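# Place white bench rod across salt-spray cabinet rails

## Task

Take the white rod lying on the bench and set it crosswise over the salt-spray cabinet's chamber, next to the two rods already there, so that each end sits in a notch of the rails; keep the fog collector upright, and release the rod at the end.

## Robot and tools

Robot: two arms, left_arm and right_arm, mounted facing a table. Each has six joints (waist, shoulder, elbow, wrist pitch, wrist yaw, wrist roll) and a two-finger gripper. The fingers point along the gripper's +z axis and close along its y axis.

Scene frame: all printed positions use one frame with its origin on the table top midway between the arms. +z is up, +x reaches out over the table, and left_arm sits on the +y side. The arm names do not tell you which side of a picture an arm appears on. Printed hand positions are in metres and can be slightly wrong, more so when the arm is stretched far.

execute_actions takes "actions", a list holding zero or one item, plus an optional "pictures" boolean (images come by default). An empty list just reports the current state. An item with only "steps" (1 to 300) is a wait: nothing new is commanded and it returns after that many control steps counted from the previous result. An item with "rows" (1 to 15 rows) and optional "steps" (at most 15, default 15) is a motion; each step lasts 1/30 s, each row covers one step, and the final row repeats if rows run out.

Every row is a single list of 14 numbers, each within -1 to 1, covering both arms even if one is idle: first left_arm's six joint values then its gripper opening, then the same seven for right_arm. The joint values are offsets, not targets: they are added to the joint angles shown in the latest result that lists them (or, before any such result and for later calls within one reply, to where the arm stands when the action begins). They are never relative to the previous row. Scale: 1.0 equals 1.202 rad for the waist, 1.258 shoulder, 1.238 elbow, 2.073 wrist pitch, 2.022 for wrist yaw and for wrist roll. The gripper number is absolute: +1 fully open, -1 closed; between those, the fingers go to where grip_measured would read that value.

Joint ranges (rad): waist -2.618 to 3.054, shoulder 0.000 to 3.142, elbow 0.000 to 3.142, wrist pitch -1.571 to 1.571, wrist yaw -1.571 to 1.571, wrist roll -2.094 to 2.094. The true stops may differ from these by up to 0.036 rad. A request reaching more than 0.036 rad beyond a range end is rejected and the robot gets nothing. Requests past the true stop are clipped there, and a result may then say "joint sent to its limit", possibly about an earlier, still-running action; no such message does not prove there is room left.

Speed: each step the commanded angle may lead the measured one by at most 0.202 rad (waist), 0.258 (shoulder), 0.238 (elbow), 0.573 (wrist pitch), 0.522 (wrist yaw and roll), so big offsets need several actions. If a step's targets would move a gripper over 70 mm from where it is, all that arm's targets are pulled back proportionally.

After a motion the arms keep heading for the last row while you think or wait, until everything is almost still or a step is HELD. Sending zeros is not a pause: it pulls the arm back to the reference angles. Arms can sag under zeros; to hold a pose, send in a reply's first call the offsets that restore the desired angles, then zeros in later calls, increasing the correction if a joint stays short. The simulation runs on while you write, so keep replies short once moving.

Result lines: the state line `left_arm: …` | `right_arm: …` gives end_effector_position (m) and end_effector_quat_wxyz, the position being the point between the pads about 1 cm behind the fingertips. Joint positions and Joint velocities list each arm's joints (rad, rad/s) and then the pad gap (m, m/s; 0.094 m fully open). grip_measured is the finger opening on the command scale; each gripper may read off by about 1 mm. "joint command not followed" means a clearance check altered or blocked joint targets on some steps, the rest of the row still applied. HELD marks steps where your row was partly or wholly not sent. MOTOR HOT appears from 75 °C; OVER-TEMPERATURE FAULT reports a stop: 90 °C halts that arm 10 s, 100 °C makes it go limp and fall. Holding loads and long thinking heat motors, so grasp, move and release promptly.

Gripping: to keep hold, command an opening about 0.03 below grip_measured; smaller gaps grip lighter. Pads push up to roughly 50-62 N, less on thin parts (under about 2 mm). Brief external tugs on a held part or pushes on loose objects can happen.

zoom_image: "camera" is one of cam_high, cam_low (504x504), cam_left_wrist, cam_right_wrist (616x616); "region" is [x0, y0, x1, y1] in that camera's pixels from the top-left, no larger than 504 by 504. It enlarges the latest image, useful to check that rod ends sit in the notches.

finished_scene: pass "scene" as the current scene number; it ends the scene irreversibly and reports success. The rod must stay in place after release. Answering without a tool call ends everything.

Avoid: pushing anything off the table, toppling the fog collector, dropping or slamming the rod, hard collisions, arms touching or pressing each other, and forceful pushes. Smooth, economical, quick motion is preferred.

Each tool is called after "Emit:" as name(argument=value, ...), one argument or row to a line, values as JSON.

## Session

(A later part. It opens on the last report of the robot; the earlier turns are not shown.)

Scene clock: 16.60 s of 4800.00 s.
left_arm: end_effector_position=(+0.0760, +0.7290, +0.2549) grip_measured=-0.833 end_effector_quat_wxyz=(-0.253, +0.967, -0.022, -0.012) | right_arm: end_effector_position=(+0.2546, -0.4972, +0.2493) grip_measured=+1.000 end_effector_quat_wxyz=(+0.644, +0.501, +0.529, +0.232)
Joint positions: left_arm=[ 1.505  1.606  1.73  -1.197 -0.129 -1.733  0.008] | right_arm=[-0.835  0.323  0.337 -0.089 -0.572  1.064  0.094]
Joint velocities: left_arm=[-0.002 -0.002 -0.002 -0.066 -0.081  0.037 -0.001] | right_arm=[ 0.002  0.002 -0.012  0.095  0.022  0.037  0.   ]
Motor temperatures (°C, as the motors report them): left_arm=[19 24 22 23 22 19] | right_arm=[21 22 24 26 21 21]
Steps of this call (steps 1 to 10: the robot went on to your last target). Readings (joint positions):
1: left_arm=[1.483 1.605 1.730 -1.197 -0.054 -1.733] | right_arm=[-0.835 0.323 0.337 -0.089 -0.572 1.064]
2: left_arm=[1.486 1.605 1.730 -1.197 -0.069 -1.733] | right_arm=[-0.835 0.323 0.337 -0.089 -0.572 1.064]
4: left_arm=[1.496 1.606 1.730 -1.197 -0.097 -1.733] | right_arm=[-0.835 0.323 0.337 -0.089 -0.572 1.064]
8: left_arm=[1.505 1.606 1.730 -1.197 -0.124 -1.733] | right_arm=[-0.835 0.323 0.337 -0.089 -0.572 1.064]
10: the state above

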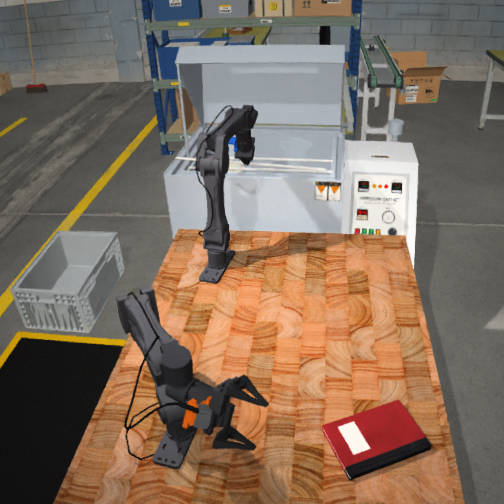

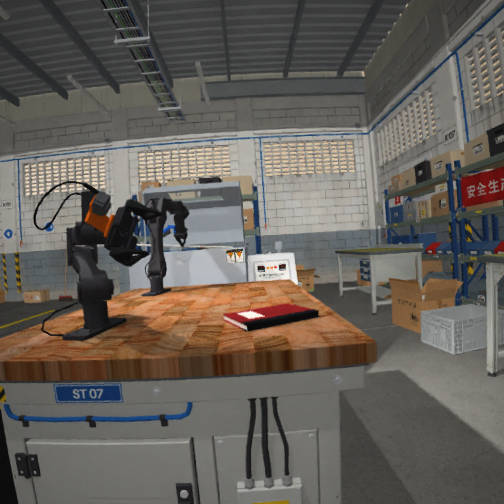

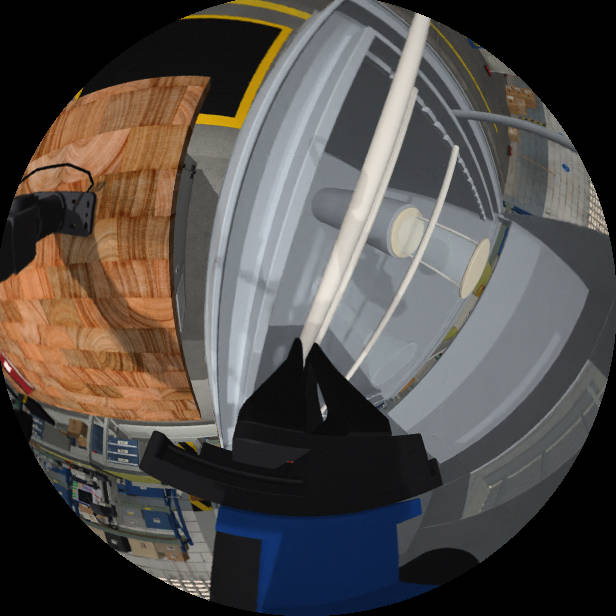

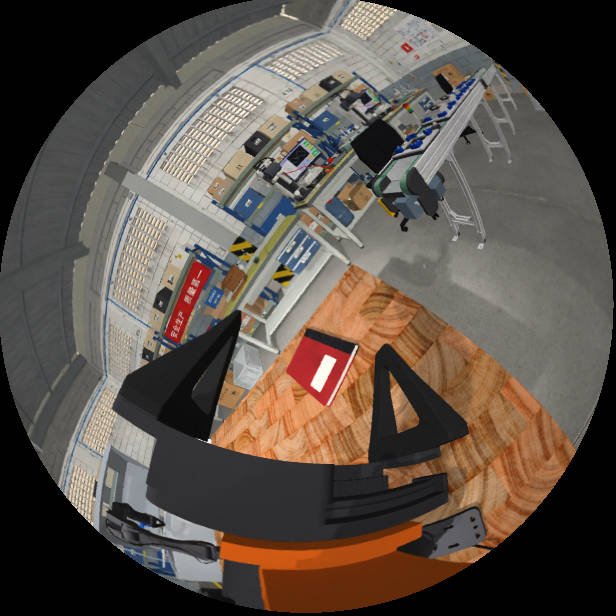

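Emit:
execute_actions(
  actions=[
    {"rows":[[-0.025,0,0,0,0.06,0,-0.87,0,0,0,0,0,0,1]]},
  ],
  pictures=false,
)

Emit:
execute_actions(
  actions=[
    {"steps":10},
  ],
)

Emit:
zoom_image(
  camera="cam_high",
  region=[150,100,370,200],
)

Scene clock: 26.77 s of 4800.00 s.
left_arm: end_effector_position=(+0.1045, +0.7227, +0.2609) grip_measured=-0.833 end_effector_quat_wxyz=(-0.254, +0.965, -0.046, +0.050) | right_arm: end_effector_position=(+0.2546, -0.4972, +0.2493) grip_measured=+1.000 end_effector_quat_wxyz=(+0.644, +0.501, +0.529, +0.232)
Joint positions: left_arm=[ 1.485  1.59   1.73  -1.187 -0.009 -1.733  0.008] | right_arm=[-0.835  0.323  0.337 -0.089 -0.572  1.064  0.094]
Joint velocities: left_arm=[-0.002  0.002 -0.002 -0.007 -0.051 -0.037 -0.   ] | right_arm=[-0.002  0.007 -0.007 -0.037 -0.037 -0.081  0.   ]
Motor temperatures (°C, as the motors report them): left_arm=[19 25 23 24 22 19] | right_arm=[21 21 24 27 21 21]
Steps of this call (steps 1 to 30: the robot went on to your last target; steps 31 to 90: nothing new was sent; then 6.67 s passed at rest; steps 91 to 105: all 15 steps of this action). Readings (joint positions):
91: left_arm=[1.489 1.590 1.730 -1.187 -0.035 -1.733] | right_arm=[-0.835 0.323 0.337 -0.089 -0.572 1.064]
92: left_arm=[1.489 1.590 1.730 -1.187 -0.030 -1.733] | right_arm=[-0.835 0.323 0.337 -0.089 -0.572 1.064]
94: left_arm=[1.487 1.590 1.730 -1.187 -0.021 -1.733] | right_arm=[-0.835 0.323 0.337 -0.089 -0.572 1.064]
98: left_arm=[1.485 1.590 1.730 -1.187 -0.012 -1.733] | right_arm=[-0.835 0.323 0.337 -0.089 -0.572 1.064]
105: the state above

Scene clock: 27.10 s of 4800.00 s.
left_arm: end_effector_position=(+0.1046, +0.7227, +0.2609) grip_measured=-0.833 end_effector_quat_wxyz=(-0.254, +0.965, -0.047, +0.051) | right_arm: end_effector_position=(+0.2546, -0.4972, +0.2493) grip_measured=+1.000 end_effector_quat_wxyz=(+0.644, +0.501, +0.529, +0.232)
Joint positions: left_arm=[ 1.485  1.59   1.73  -1.187 -0.008 -1.733  0.008] | right_arm=[-0.835  0.323  0.337 -0.089 -0.572  1.064  0.094]
Joint velocities: left_arm=[-0.007 -0.027  0.007  0.037 -0.051  0.081  0.002] | right_arm=[-0.017  0.017 -0.017 -0.007  0.022 -0.037  0.   ]
Motor temperatures (°C, as the motors report them): left_arm=[19 25 23 24 22 19] | right_arm=[21 21 24 27 21 21]
Steps of this call (steps 1 to 10: the robot went on to your last target). Readings (joint positions):
1: left_arm=[1.485 1.590 1.730 -1.187 -0.008 -1.733] | right_arm=[-0.835 0.323 0.337 -0.089 -0.572 1.064]
2: left_arm=[1.485 1.590 1.730 -1.187 -0.008 -1.733] | right_arm=[-0.835 0.323 0.337 -0.089 -0.572 1.064]
4: left_arm=[1.485 1.590 1.730 -1.187 -0.008 -1.733] | right_arm=[-0.835 0.323 0.337 -0.089 -0.572 1.064]
8: left_arm=[1.485 1.590 1.730 -1.187 -0.008 -1.733] | right_arm=[-0.835 0.323 0.337 -0.089 -0.572 1.064]
10: the state above

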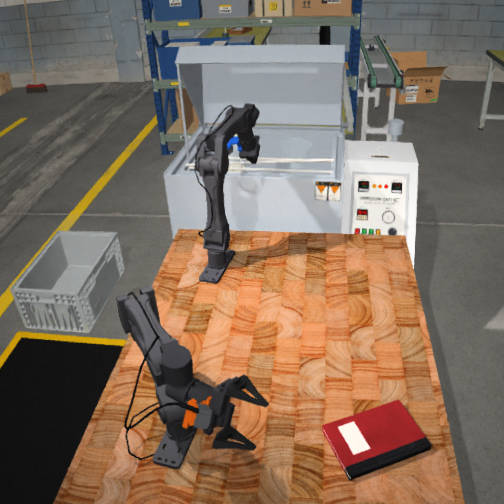

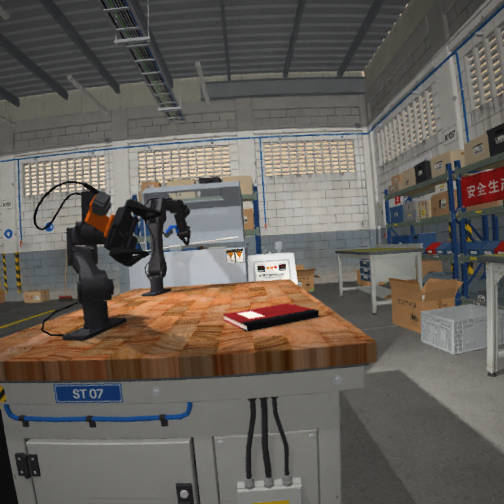

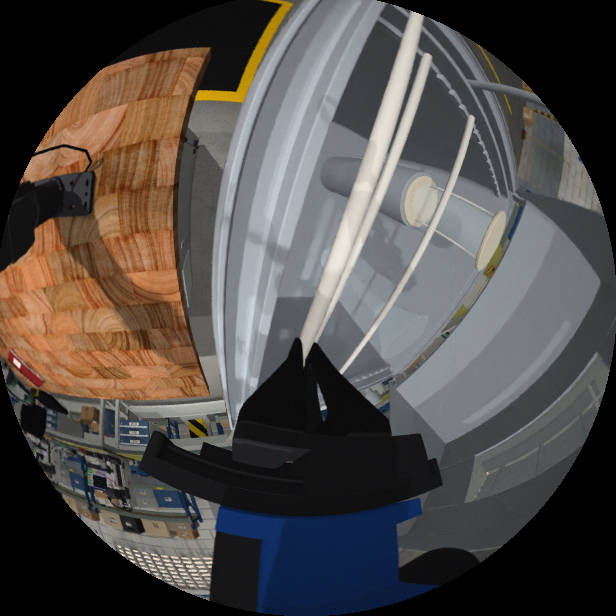

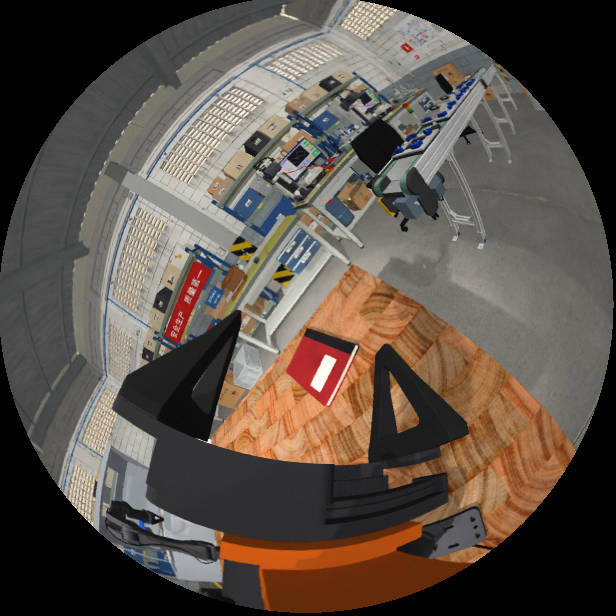

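Region (150, 100, 370, 200) of cam_high's 504x504 image, scaled by 2.291, with more detail than that image has; it fills the top 229 rows of this view, and the rest is white.

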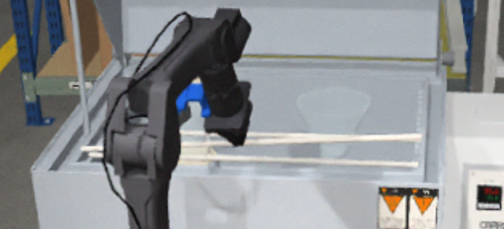

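Emit:
execute_actions(
  actions=[
    {"rows":[[-0.04,0,0,0,-0.055,-0.04,-0.87,0,0,0,0,0,0,1],[-0.04,0,0,0,-0.055,-0.04,-0.87,0,0,0,0,0,0,1],[-0.04,0,0,0,-0.055,-0.04,-0.87,0,0,0,0,0,0,1],[-0.04,0.02,0,0.02,-0.055,-0.04,-0.87,0,0,0,0,0,0,1],[-0.04,0.035,-0.03,0.035,-0.055,-0.04,-0.87,0,0,0,0,0,0,1]]},
  ],
  pictures=false,
)

Emit:
execute_actions(
  actions=[
    {"steps":8},
  ],
)

Emit:
zoom_image(
  camera="cam_high",
  region=[165,130,355,190],
)

Scene clock: 29.23 s of 4800.00 s.
left_arm: end_effector_position=(+0.1094, +0.7369, +0.2428) grip_measured=-0.833 end_effector_quat_wxyz=(-0.256, +0.966, -0.020, +0.022) | right_arm: end_effector_position=(+0.2546, -0.4972, +0.2493) grip_measured=+1.000 end_effector_quat_wxyz=(+0.644, +0.501, +0.529, +0.232)
Joint positions: left_arm=[ 1.442  1.634  1.702 -1.128 -0.098 -1.806  0.008] | right_arm=[-0.835  0.323  0.337 -0.089 -0.572  1.064  0.094]
Joint velocities: left_arm=[-0.012  0.002  0.002  0.037 -0.051 -0.022 -0.   ] | right_arm=[ 0.007 -0.007  0.007 -0.022 -0.022  0.066  0.   ]
Motor temperatures (°C, as the motors report them): left_arm=[19 25 23 24 22 19] | right_arm=[21 21 24 27 21 21]
Steps of this call (steps 1 to 15: the robot went on to your last target; steps 16 to 49: nothing new was sent; steps 50 to 64: all 15 steps of this action). Readings (joint positions):
50: left_arm=[1.479 1.590 1.730 -1.187 -0.024 -1.745] | right_arm=[-0.835 0.323 0.337 -0.089 -0.572 1.064]
51: left_arm=[1.471 1.590 1.730 -1.187 -0.042 -1.758] | right_arm=[-0.835 0.323 0.337 -0.089 -0.572 1.064]
53: left_arm=[1.452 1.591 1.730 -1.184 -0.064 -1.777] | right_arm=[-0.835 0.323 0.337 -0.089 -0.572 1.064]
57: left_arm=[1.442 1.611 1.716 -1.145 -0.085 -1.796] | right_arm=[-0.835 0.323 0.337 -0.089 -0.572 1.064]
64: the state above

Scene clock: 29.50 s of 4800.00 s.
left_arm: end_effector_position=(+0.1090, +0.7382, +0.2436) grip_measured=-0.833 end_effector_quat_wxyz=(-0.259, +0.965, -0.019, +0.021) | right_arm: end_effector_position=(+0.2546, -0.4972, +0.2493) grip_measured=+1.000 end_effector_quat_wxyz=(+0.644, +0.501, +0.529, +0.232)
Joint positions: left_arm=[ 1.442  1.634  1.702 -1.122 -0.102 -1.809  0.008] | right_arm=[-0.835  0.323  0.337 -0.089 -0.572  1.064  0.094]
Joint velocities: left_arm=[-0.002 -0.007  0.007  0.022 -0.007 -0.007  0.001] | right_arm=[-0.012 -0.017 -0.017 -0.037 -0.11   0.051  0.   ]
Motor temperatures (°C, as the motors report them): left_arm=[19 25 23 24 22 19] | right_arm=[21 21 24 27 21 21]
Steps of this call (steps 1 to 8: the robot went on to your last target). Readings (joint positions):
1: left_arm=[1.442 1.634 1.702 -1.126 -0.098 -1.807] | right_arm=[-0.835 0.323 0.337 -0.089 -0.572 1.064]
2: left_arm=[1.442 1.634 1.702 -1.124 -0.100 -1.807] | right_arm=[-0.835 0.323 0.337 -0.089 -0.572 1.064]
4: left_arm=[1.442 1.634 1.702 -1.124 -0.101 -1.808] | right_arm=[-0.835 0.323 0.337 -0.089 -0.572 1.064]
8: the state above

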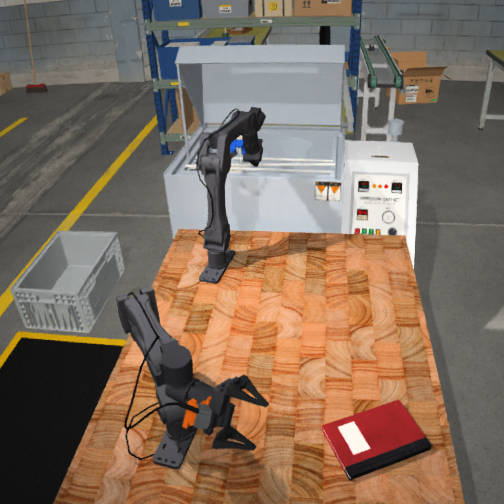

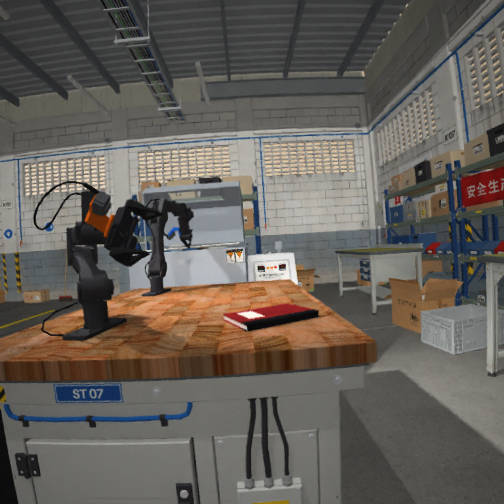

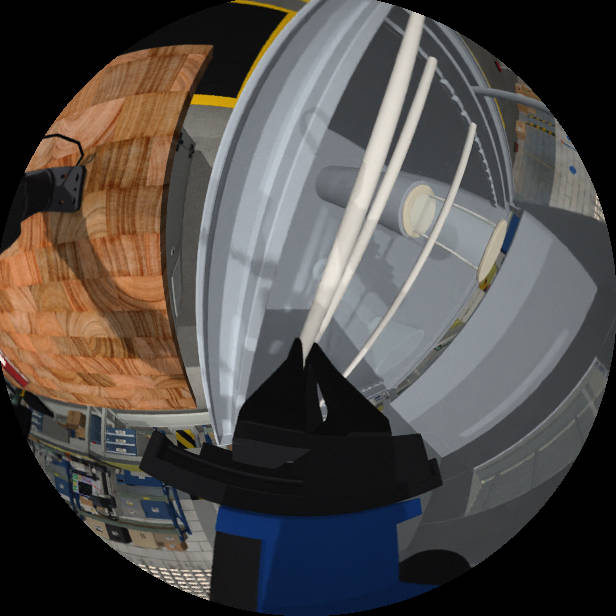

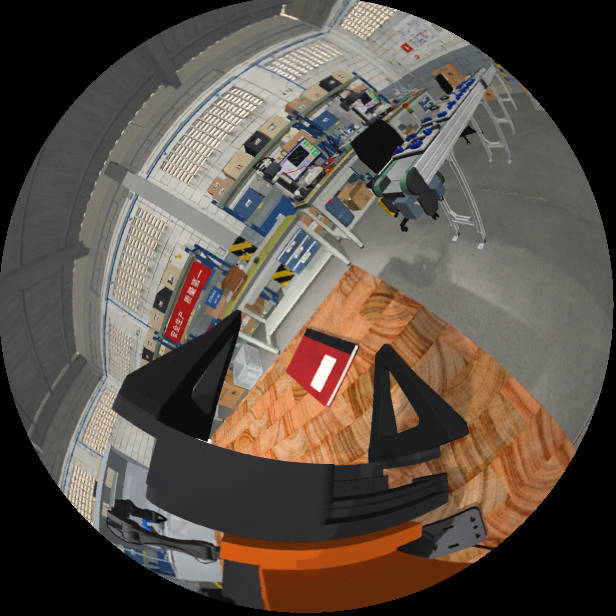

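Region (165, 130, 355, 190) of cam_high's 504x504 image, scaled by 2.653, with more detail than that image has; it fills the top 159 rows of this view, and the rest is white.

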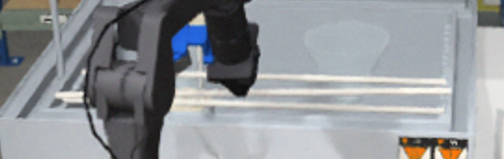

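Emit:
execute_actions(
  actions=[
    {"rows":[[0,0,0,0,-0.028,0.012,-0.87,0,0,0,0,0,0,1],[0,0,0,0,-0.028,0.012,-0.87,0,0,0,0,0,0,1],[0,0,-0.02,0.01,-0.028,0.012,-0.87,0,0,0,0,0,0,1],[0,0,-0.035,0.015,-0.028,0.012,-0.87,0,0,0,0,0,0,1],[0,0,-0.055,0.02,-0.028,0.012,-0.87,0,0,0,0,0,0,1]]},
  ],
  pictures=false,
)

Emit:
execute_actions(
  actions=[
    {"steps":8},
  ],
)

Emit:
zoom_image(
  camera="cam_high",
  region=[255,140,355,190],
)

Emit:
zoom_image(
  camera="cam_high",
  region=[165,140,265,190],
)

Emit:
zoom_image(
  camera="cam_left_wrist",
  region=[360,0,500,140],
)

Scene clock: 30.93 s of 4800.00 s.
left_arm: end_effector_position=(+0.1026, +0.7383, +0.2269) grip_measured=-0.833 end_effector_quat_wxyz=(-0.252, +0.968, -0.021, -0.000) | right_arm: end_effector_position=(+0.2546, -0.4972, +0.2493) grip_measured=+1.000 end_effector_quat_wxyz=(+0.644, +0.501, +0.529, +0.232)
Joint positions: left_arm=[ 1.442  1.634  1.643 -1.089 -0.137 -1.796  0.008] | right_arm=[-0.835  0.323  0.337 -0.089 -0.572  1.064  0.094]
Joint velocities: left_arm=[-0.007  0.007 -0.002  0.037 -0.051 -0.022 -0.001] | right_arm=[-0.007 -0.002 -0.022 -0.007  0.022 -0.007  0.   ]
Motor temperatures (°C, as the motors report them): left_arm=[19 25 23 24 22 19] | right_arm=[21 21 24 27 21 21]
Steps of this call (steps 1 to 15: the robot went on to your last target; steps 16 to 28: nothing new was sent; steps 29 to 43: all 15 steps of this action). Readings (joint positions):
29: left_arm=[1.442 1.634 1.702 -1.121 -0.108 -1.807] | right_arm=[-0.835 0.323 0.337 -0.089 -0.572 1.064]
30: left_arm=[1.442 1.634 1.702 -1.121 -0.114 -1.805] | right_arm=[-0.835 0.323 0.337 -0.089 -0.572 1.064]
32: left_arm=[1.442 1.634 1.698 -1.114 -0.125 -1.801] | right_arm=[-0.835 0.323 0.337 -0.089 -0.572 1.064]
36: left_arm=[1.442 1.634 1.653 -1.094 -0.134 -1.798] | right_arm=[-0.835 0.323 0.337 -0.089 -0.572 1.064]
43: the state above

Scene clock: 31.20 s of 4800.00 s.
left_arm: end_effector_position=(+0.1026, +0.7388, +0.2272) grip_measured=-0.833 end_effector_quat_wxyz=(-0.253, +0.967, -0.021, -0.001) | right_arm: end_effector_position=(+0.2546, -0.4972, +0.2493) grip_measured=+1.000 end_effector_quat_wxyz=(+0.644, +0.501, +0.529, +0.232)
Joint positions: left_arm=[ 1.442  1.634  1.643 -1.087 -0.137 -1.796  0.008] | right_arm=[-0.835  0.323  0.337 -0.089 -0.572  1.064  0.094]
Joint velocities: left_arm=[ 0.007  0.022  0.007 -0.037  0.037 -0.081 -0.001] | right_arm=[-0.002 -0.007  0.002  0.022 -0.022 -0.051  0.   ]
Motor temperatures (°C, as the motors report them): left_arm=[19 25 23 24 22 19] | right_arm=[21 21 24 27 21 21]
Steps of this call (steps 1 to 8: the robot went on to your last target). Readings (joint positions):
1: left_arm=[1.442 1.634 1.643 -1.088 -0.137 -1.796] | right_arm=[-0.835 0.323 0.337 -0.089 -0.572 1.064]
2: left_arm=[1.442 1.634 1.643 -1.088 -0.137 -1.796] | right_arm=[-0.835 0.323 0.337 -0.089 -0.572 1.064]
4: left_arm=[1.442 1.634 1.643 -1.087 -0.137 -1.796] | right_arm=[-0.835 0.323 0.337 -0.089 -0.572 1.064]
8: the state above

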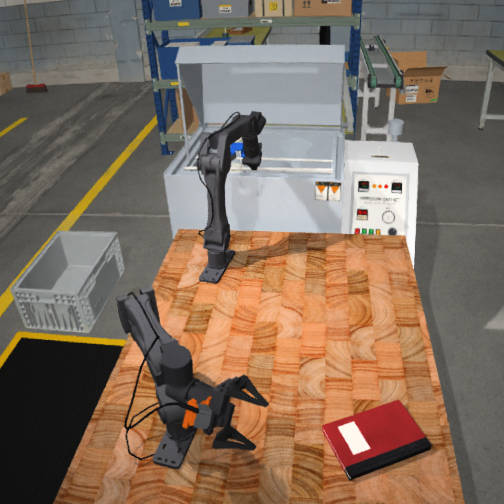

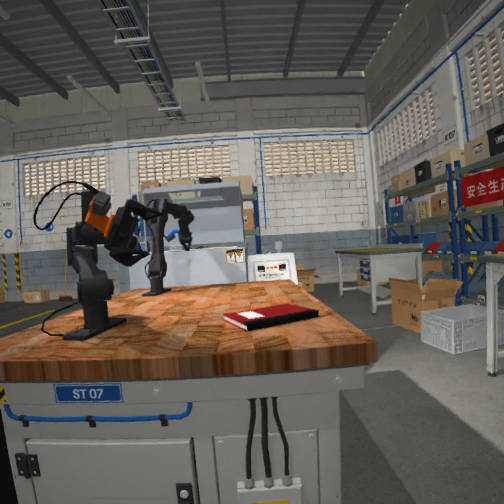

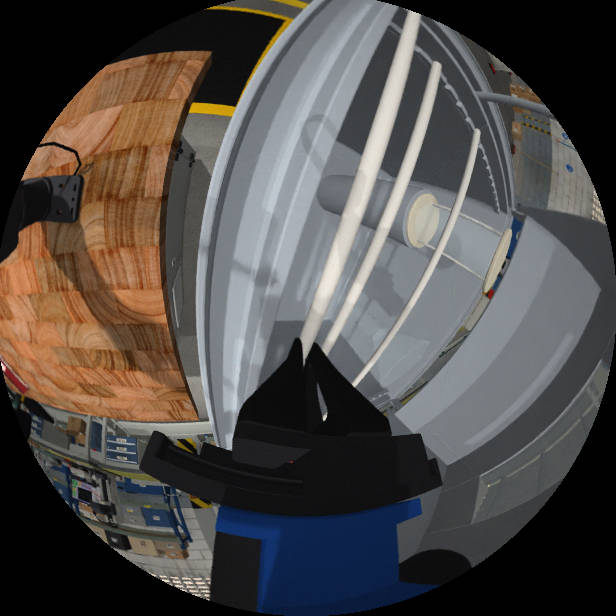

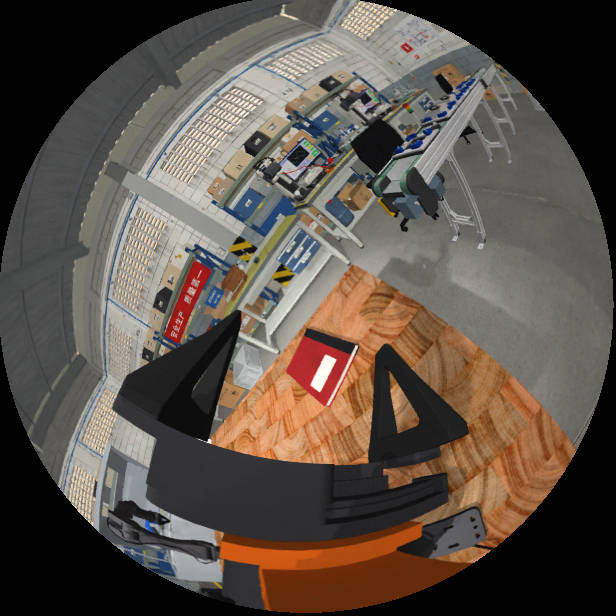

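Region (255, 140, 355, 190) of cam_high's 504x504 image, scaled by 5.040, with more detail than that image has.

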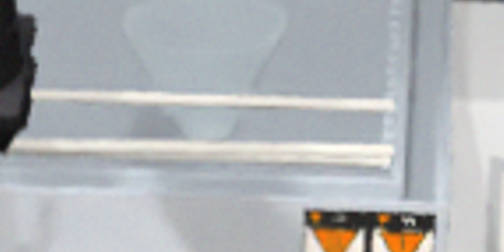

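Region (165, 140, 265, 190) of cam_high's 504x504 image, scaled by 5.040, with more detail than that image has.

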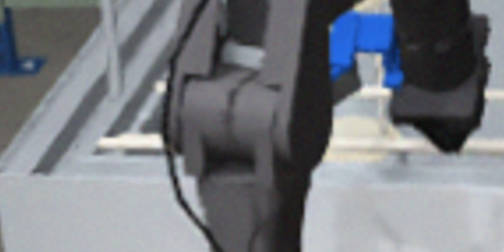

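Region (360, 0, 500, 140) of cam_left_wrist's 616x616 image, scaled by 3.600, with more detail than that image has.

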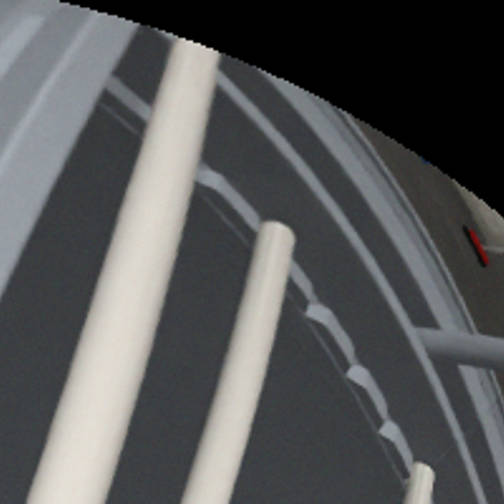

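Emit:
execute_actions(
  actions=[
    {"rows":[[0,0.01,-0.02,0.015,0,0.012,-0.87,0,0,0,0,0,0,1],[0,0.015,-0.025,0.02,0,0.012,-0.87,0,0,0,0,0,0,1],[0,0.02,-0.03,0.025,0,0.012,-0.87,0,0,0,0,0,0,1],[0,0.022,-0.04,0.03,0,0.012,-0.87,0,0,0,0,0,0,1]]},
  ],
  pictures=false,
)

Emit:
execute_actions(
  actions=[
    {"steps":8},
  ],
)

Emit:
zoom_image(
  camera="cam_high",
  region=[255,140,355,190],
)

Emit:
zoom_image(
  camera="cam_left_wrist",
  region=[360,0,500,140],
)

Scene clock: 32.53 s of 4800.00 s.
left_arm: end_effector_position=(+0.1070, +0.7474, +0.2164) grip_measured=-0.833 end_effector_quat_wxyz=(-0.257, +0.966, -0.026, +0.004) | right_arm: end_effector_position=(+0.2546, -0.4972, +0.2493) grip_measured=+1.000 end_effector_quat_wxyz=(+0.644, +0.501, +0.529, +0.232)
Joint positions: left_arm=[ 1.442  1.65   1.613 -1.028 -0.128 -1.787  0.008] | right_arm=[-0.835  0.323  0.337 -0.089 -0.572  1.064  0.094]
Joint velocities: left_arm=[-0.007 -0.007 -0.012 -0.022 -0.037 -0.081  0.   ] | right_arm=[-0.012 -0.012  0.017 -0.037 -0.007  0.007  0.   ]
Motor temperatures (°C, as the motors report them): left_arm=[19 25 23 24 22 19] | right_arm=[21 21 24 27 21 21]
Steps of this call (steps 1 to 15: the robot went on to your last target; steps 16 to 25: nothing new was sent; steps 26 to 40: all 15 steps of this action). Readings (joint positions):
26: left_arm=[1.442 1.634 1.642 -1.083 -0.137 -1.794] | right_arm=[-0.835 0.323 0.337 -0.089 -0.572 1.064]
27: left_arm=[1.442 1.634 1.639 -1.077 -0.137 -1.792] | right_arm=[-0.835 0.323 0.337 -0.089 -0.572 1.064]
29: left_arm=[1.442 1.635 1.629 -1.060 -0.135 -1.790] | right_arm=[-0.835 0.323 0.337 -0.089 -0.572 1.064]
33: left_arm=[1.442 1.648 1.613 -1.039 -0.132 -1.789] | right_arm=[-0.835 0.323 0.337 -0.089 -0.572 1.064]
40: the state above

Scene clock: 32.80 s of 4800.00 s.
left_arm: end_effector_position=(+0.1071, +0.7476, +0.2165) grip_measured=-0.833 end_effector_quat_wxyz=(-0.257, +0.966, -0.026, +0.004) | right_arm: end_effector_position=(+0.2546, -0.4972, +0.2493) grip_measured=+1.000 end_effector_quat_wxyz=(+0.644, +0.501, +0.529, +0.232)
Joint positions: left_arm=[ 1.442  1.65   1.613 -1.027 -0.128 -1.786  0.008] | right_arm=[-0.835  0.323  0.337 -0.089 -0.572  1.064  0.094]
Joint velocities: left_arm=[-0.012 -0.012 -0.007  0.022 -0.007  0.007 -0.001] | right_arm=[-0.002  0.002  0.007  0.037 -0.095 -0.051  0.   ]
Motor temperatures (°C, as the motors report them): left_arm=[19 25 23 24 22 19] | right_arm=[21 21 24 27 21 21]
Steps of this call (steps 1 to 8: the robot went on to your last target). Readings (joint positions):
1: left_arm=[1.442 1.650 1.613 -1.028 -0.128 -1.787] | right_arm=[-0.835 0.323 0.337 -0.089 -0.572 1.064]
2: left_arm=[1.442 1.650 1.613 -1.028 -0.128 -1.786] | right_arm=[-0.835 0.323 0.337 -0.089 -0.572 1.064]
4: left_arm=[1.442 1.650 1.613 -1.028 -0.128 -1.786] | right_arm=[-0.835 0.323 0.337 -0.089 -0.572 1.064]
8: the state above

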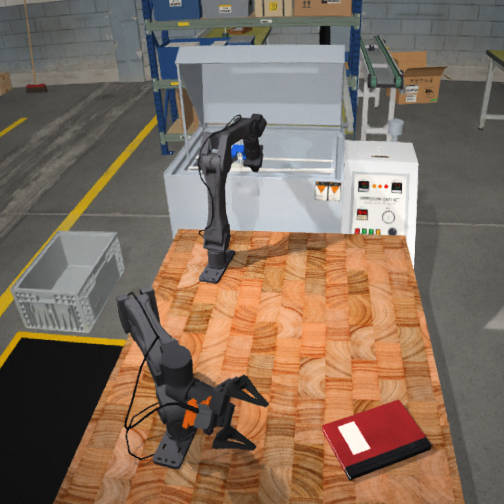

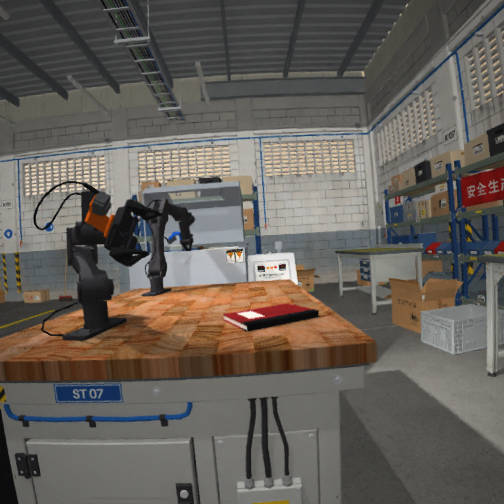

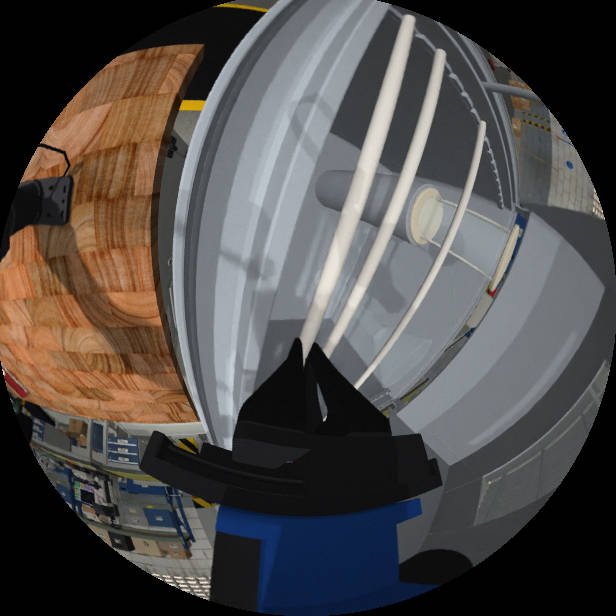

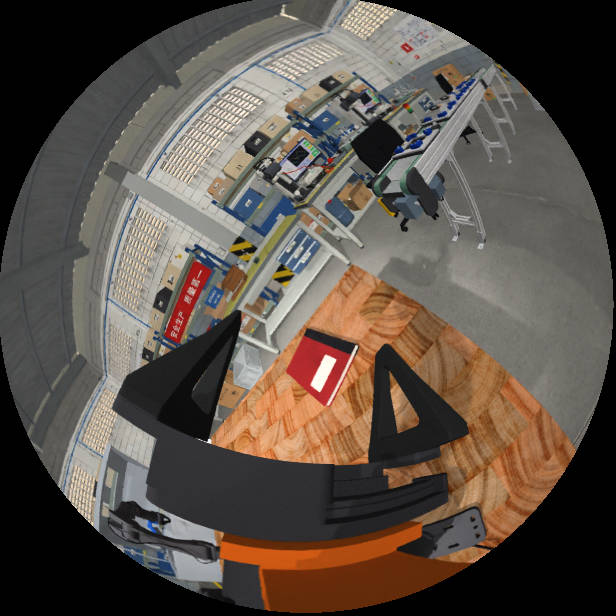

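Region (255, 140, 355, 190) of cam_high's 504x504 image, scaled by 5.040, with more detail than that image has.

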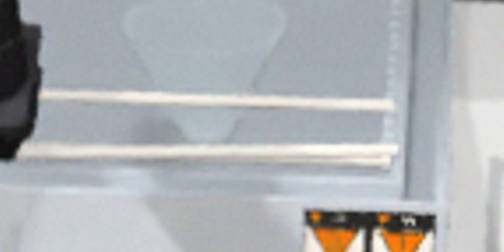

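Region (360, 0, 500, 140) of cam_left_wrist's 616x616 image, scaled by 3.600, with more detail than that image has.

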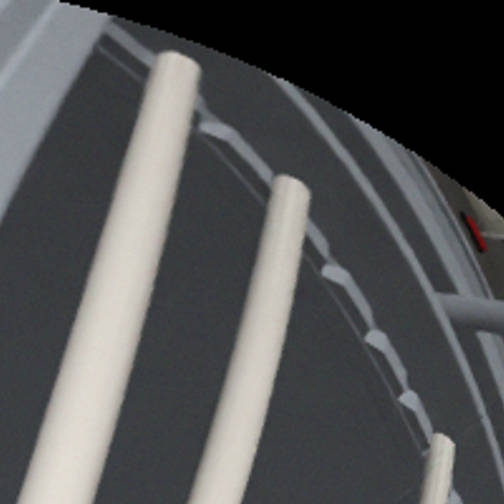

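Emit:
execute_actions(
  actions=[],
)

Emit:
execute_actions(
  actions=[
    {"rows":[[0,0,0,0.018,-0.03,0.022,-0.87,0,0,0,0,0,0,1]],"steps":12},
  ],
)

Emit:
zoom_image(
  camera="cam_high",
  region=[160,110,360,210],
)

Scene clock: 34.70 s of 4800.00 s.
left_arm: end_effector_position=(+0.1071, +0.7476, +0.2165) grip_measured=-0.833 end_effector_quat_wxyz=(-0.257, +0.966, -0.026, +0.004) | right_arm: end_effector_position=(+0.2546, -0.4972, +0.2493) grip_measured=+1.000 end_effector_quat_wxyz=(+0.644, +0.501, +0.529, +0.232)
Joint positions: left_arm=[ 1.442  1.65   1.613 -1.027 -0.128 -1.786  0.008] | right_arm=[-0.835  0.323  0.337 -0.089 -0.572  1.064  0.094]
Joint velocities: left_arm=[-0.017 -0.002  0.002  0.022 -0.081 -0.022 -0.   ] | right_arm=[-0.002 -0.022 -0.002 -0.066  0.022 -0.037  0.   ]
Motor temperatures (°C, as the motors report them): left_arm=[19 25 23 24 22 19] | right_arm=[21 21 24 27 21 21]
Steps of this call (steps 1 to 15: the robot went on to your last target; steps 16 to 57: nothing new was sent). Readings (joint positions):
1: left_arm=[1.442 1.650 1.613 -1.027 -0.128 -1.786] | right_arm=[-0.835 0.323 0.337 -0.089 -0.572 1.064]
2: left_arm=[1.442 1.650 1.613 -1.027 -0.128 -1.786] | right_arm=[-0.835 0.323 0.337 -0.089 -0.572 1.064]
4: left_arm=[1.442 1.650 1.613 -1.027 -0.128 -1.786] | right_arm=[-0.835 0.323 0.337 -0.089 -0.572 1.064]
8: left_arm=[1.442 1.650 1.613 -1.027 -0.128 -1.786] | right_arm=[-0.835 0.323 0.337 -0.089 -0.572 1.064]
57: the state above
All arms were judged still, so your last target was given up. Only a new action makes them travel on or press farther. Fingers that are still opening or closing keep moving.

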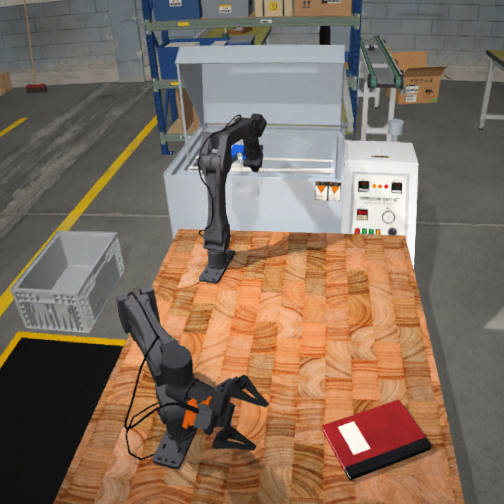

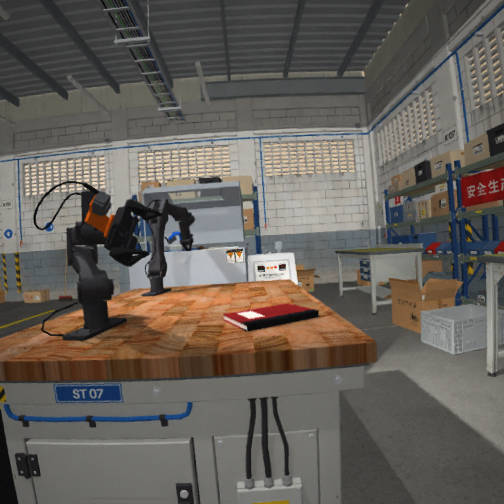

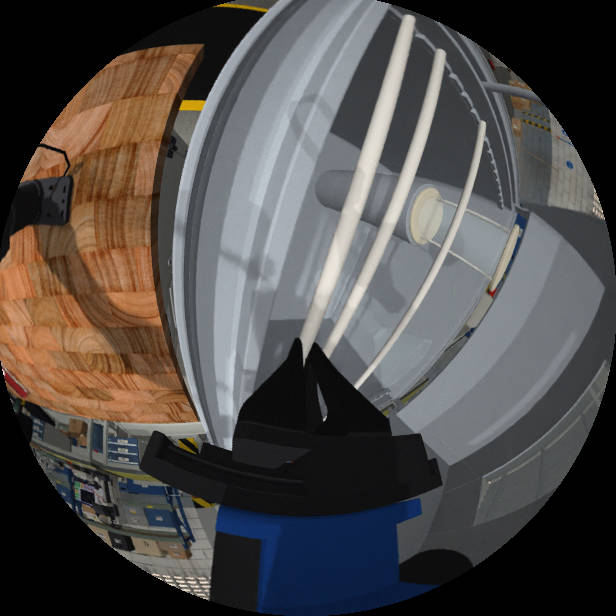

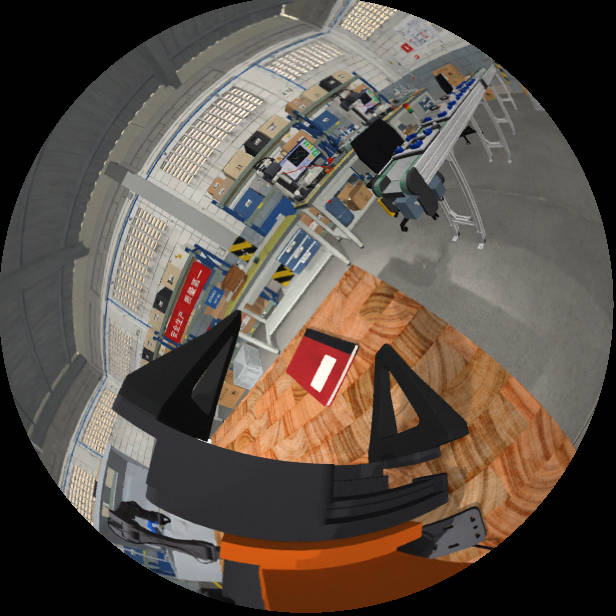

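Scene clock: 35.10 s of 4800.00 s.
left_arm: end_effector_position=(+0.1046, +0.7556, +0.2212) grip_measured=-0.833 end_effector_quat_wxyz=(-0.276, +0.960, -0.035, -0.008) | right_arm: end_effector_position=(+0.2546, -0.4972, +0.2493) grip_measured=+1.000 end_effector_quat_wxyz=(+0.644, +0.501, +0.529, +0.232)
Joint positions: left_arm=[ 1.442  1.65   1.613 -0.994 -0.155 -1.759  0.008] | right_arm=[-0.835  0.323  0.337 -0.089 -0.572  1.064  0.094]
Joint velocities: left_arm=[-0.012 -0.002 -0.012 -0.037 -0.022  0.11   0.   ] | right_arm=[-0.012  0.017 -0.007 -0.051 -0.051  0.022  0.   ]
Motor temperatures (°C, as the motors report them): left_arm=[19 25 23 24 22 19] | right_arm=[21 21 24 27 21 21]
Steps of this call (steps 1 to 12: all 12 steps of this action). Readings (joint positions):
1: left_arm=[1.442 1.650 1.613 -1.024 -0.132 -1.782] | right_arm=[-0.835 0.323 0.337 -0.089 -0.572 1.064]
2: left_arm=[1.442 1.650 1.613 -1.018 -0.137 -1.777] | right_arm=[-0.835 0.323 0.337 -0.089 -0.572 1.064]
4: left_arm=[1.442 1.650 1.613 -1.008 -0.146 -1.769] | right_arm=[-0.835 0.323 0.337 -0.089 -0.572 1.064]
8: left_arm=[1.442 1.650 1.613 -0.997 -0.153 -1.762] | right_arm=[-0.835 0.323 0.337 -0.089 -0.572 1.064]
12: the state above

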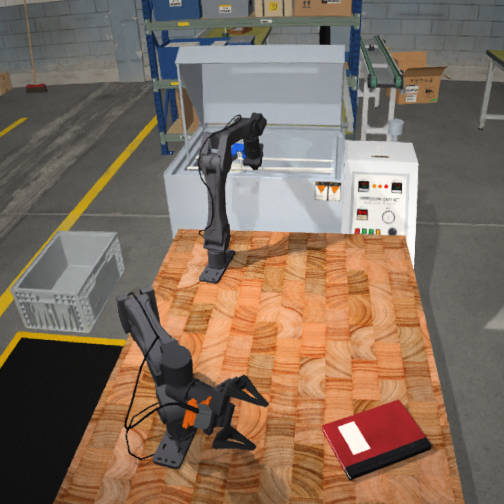

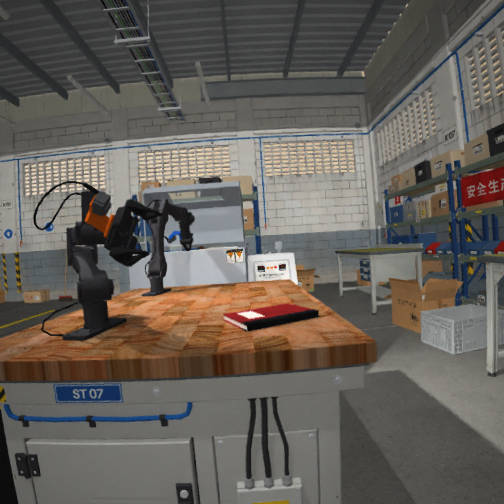

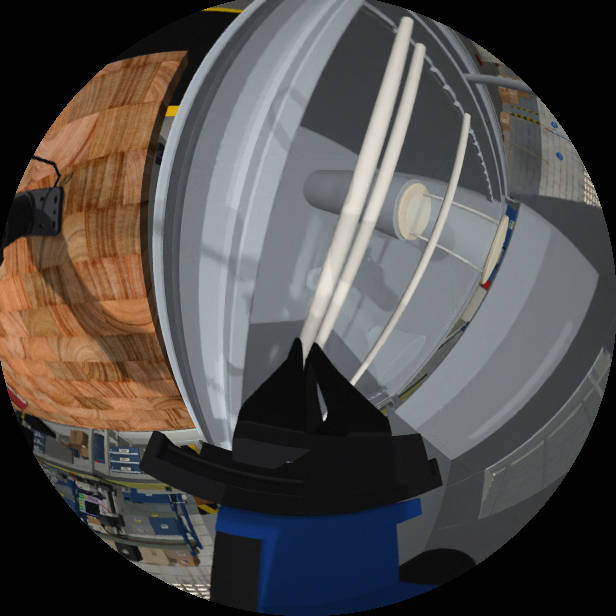

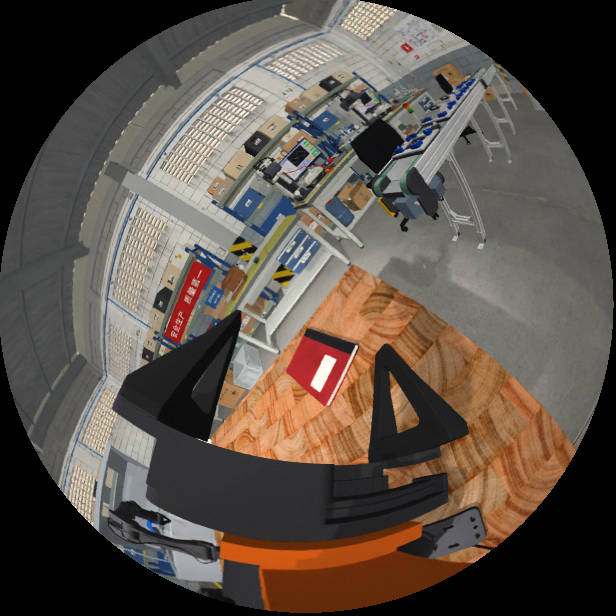

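Region (160, 110, 360, 210) of cam_high's 504x504 image, scaled by 2.520, with more detail than that image has.

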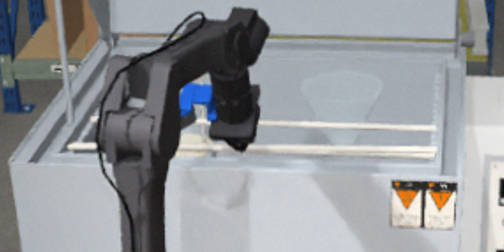

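Emit:
execute_actions(
  actions=[
    {"rows":[[0.012,0,-0.05,0,0,0,-0.87,0,0,0,0,0,0,1]],"steps":15},
  ],
)

Emit:
zoom_image(
  camera="cam_high",
  region=[255,140,355,190],
)

Emit:
zoom_image(
  camera="cam_left_wrist",
  region=[340,0,500,140],
)

Scene clock: 36.10 s of 4800.00 s.
left_arm: end_effector_position=(+0.1049, +0.7564, +0.2156) grip_measured=-0.833 end_effector_quat_wxyz=(-0.276, +0.961, -0.033, -0.004) | right_arm: end_effector_position=(+0.2546, -0.4972, +0.2493) grip_measured=+1.000 end_effector_quat_wxyz=(+0.644, +0.501, +0.529, +0.232)
Joint positions: left_arm=[ 1.446  1.648  1.588 -0.969 -0.147 -1.76   0.008] | right_arm=[-0.835  0.323  0.337 -0.089 -0.572  1.064  0.094]
Joint velocities: left_arm=[-0.017  0.002 -0.017 -0.007  0.007 -0.007 -0.001] | right_arm=[ 0.002 -0.007  0.002 -0.037 -0.022 -0.051  0.   ]
Motor temperatures (°C, as the motors report them): left_arm=[19 25 23 24 22 19] | right_arm=[21 21 24 27 21 21]
Steps of this call (steps 1 to 15: the robot went on to your last target; steps 16 to 30: all 15 steps of this action). Readings (joint positions):
16: left_arm=[1.443 1.650 1.606 -0.987 -0.155 -1.757] | right_arm=[-0.835 0.323 0.337 -0.089 -0.572 1.064]
17: left_arm=[1.444 1.649 1.597 -0.983 -0.152 -1.759] | right_arm=[-0.835 0.323 0.337 -0.089 -0.572 1.064]
19: left_arm=[1.445 1.648 1.590 -0.975 -0.149 -1.760] | right_arm=[-0.835 0.323 0.337 -0.089 -0.572 1.064]
23: left_arm=[1.445 1.648 1.588 -0.970 -0.148 -1.760] | right_arm=[-0.835 0.323 0.337 -0.089 -0.572 1.064]
30: the state above

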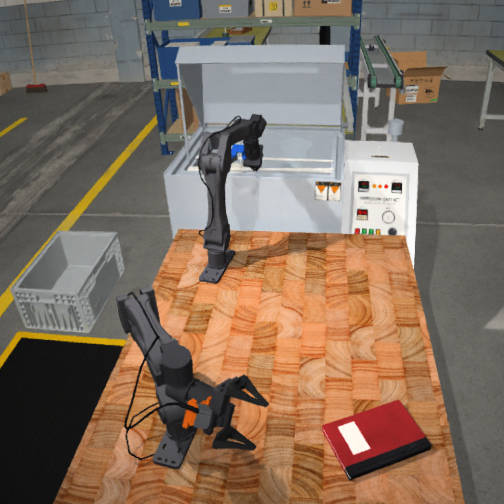

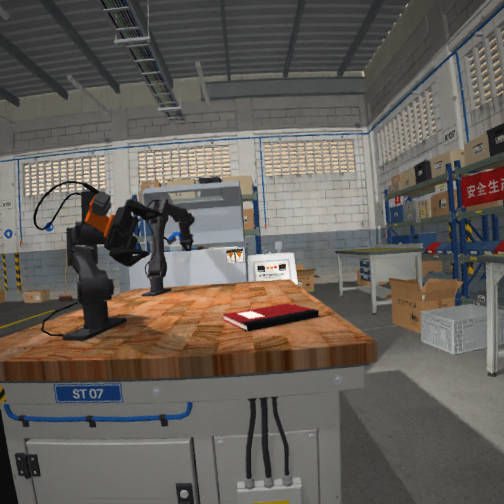

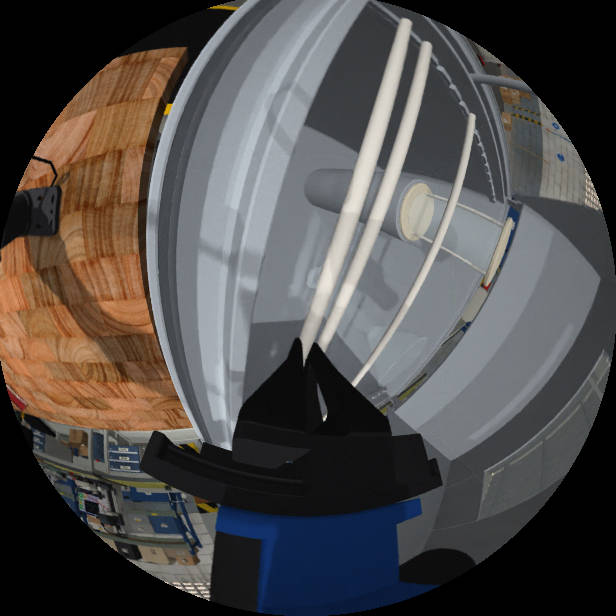

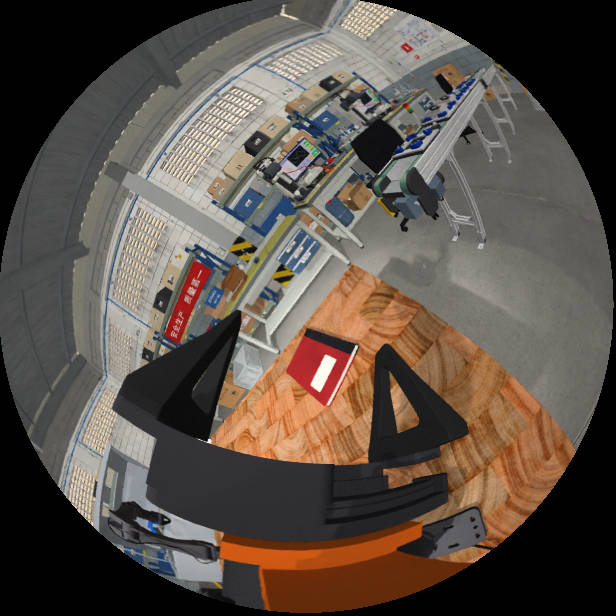

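Region (255, 140, 355, 190) of cam_high's 504x504 image, scaled by 5.040, with more detail than that image has.

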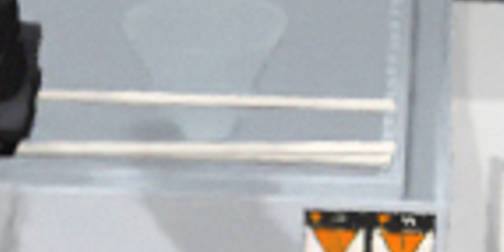

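Region (340, 0, 500, 140) of cam_left_wrist's 616x616 image, scaled by 3.150, with more detail than that image has; it fills the top 441 rows of this view, and the rest is white.

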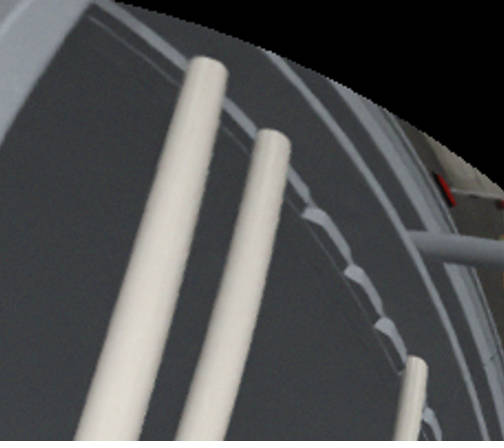

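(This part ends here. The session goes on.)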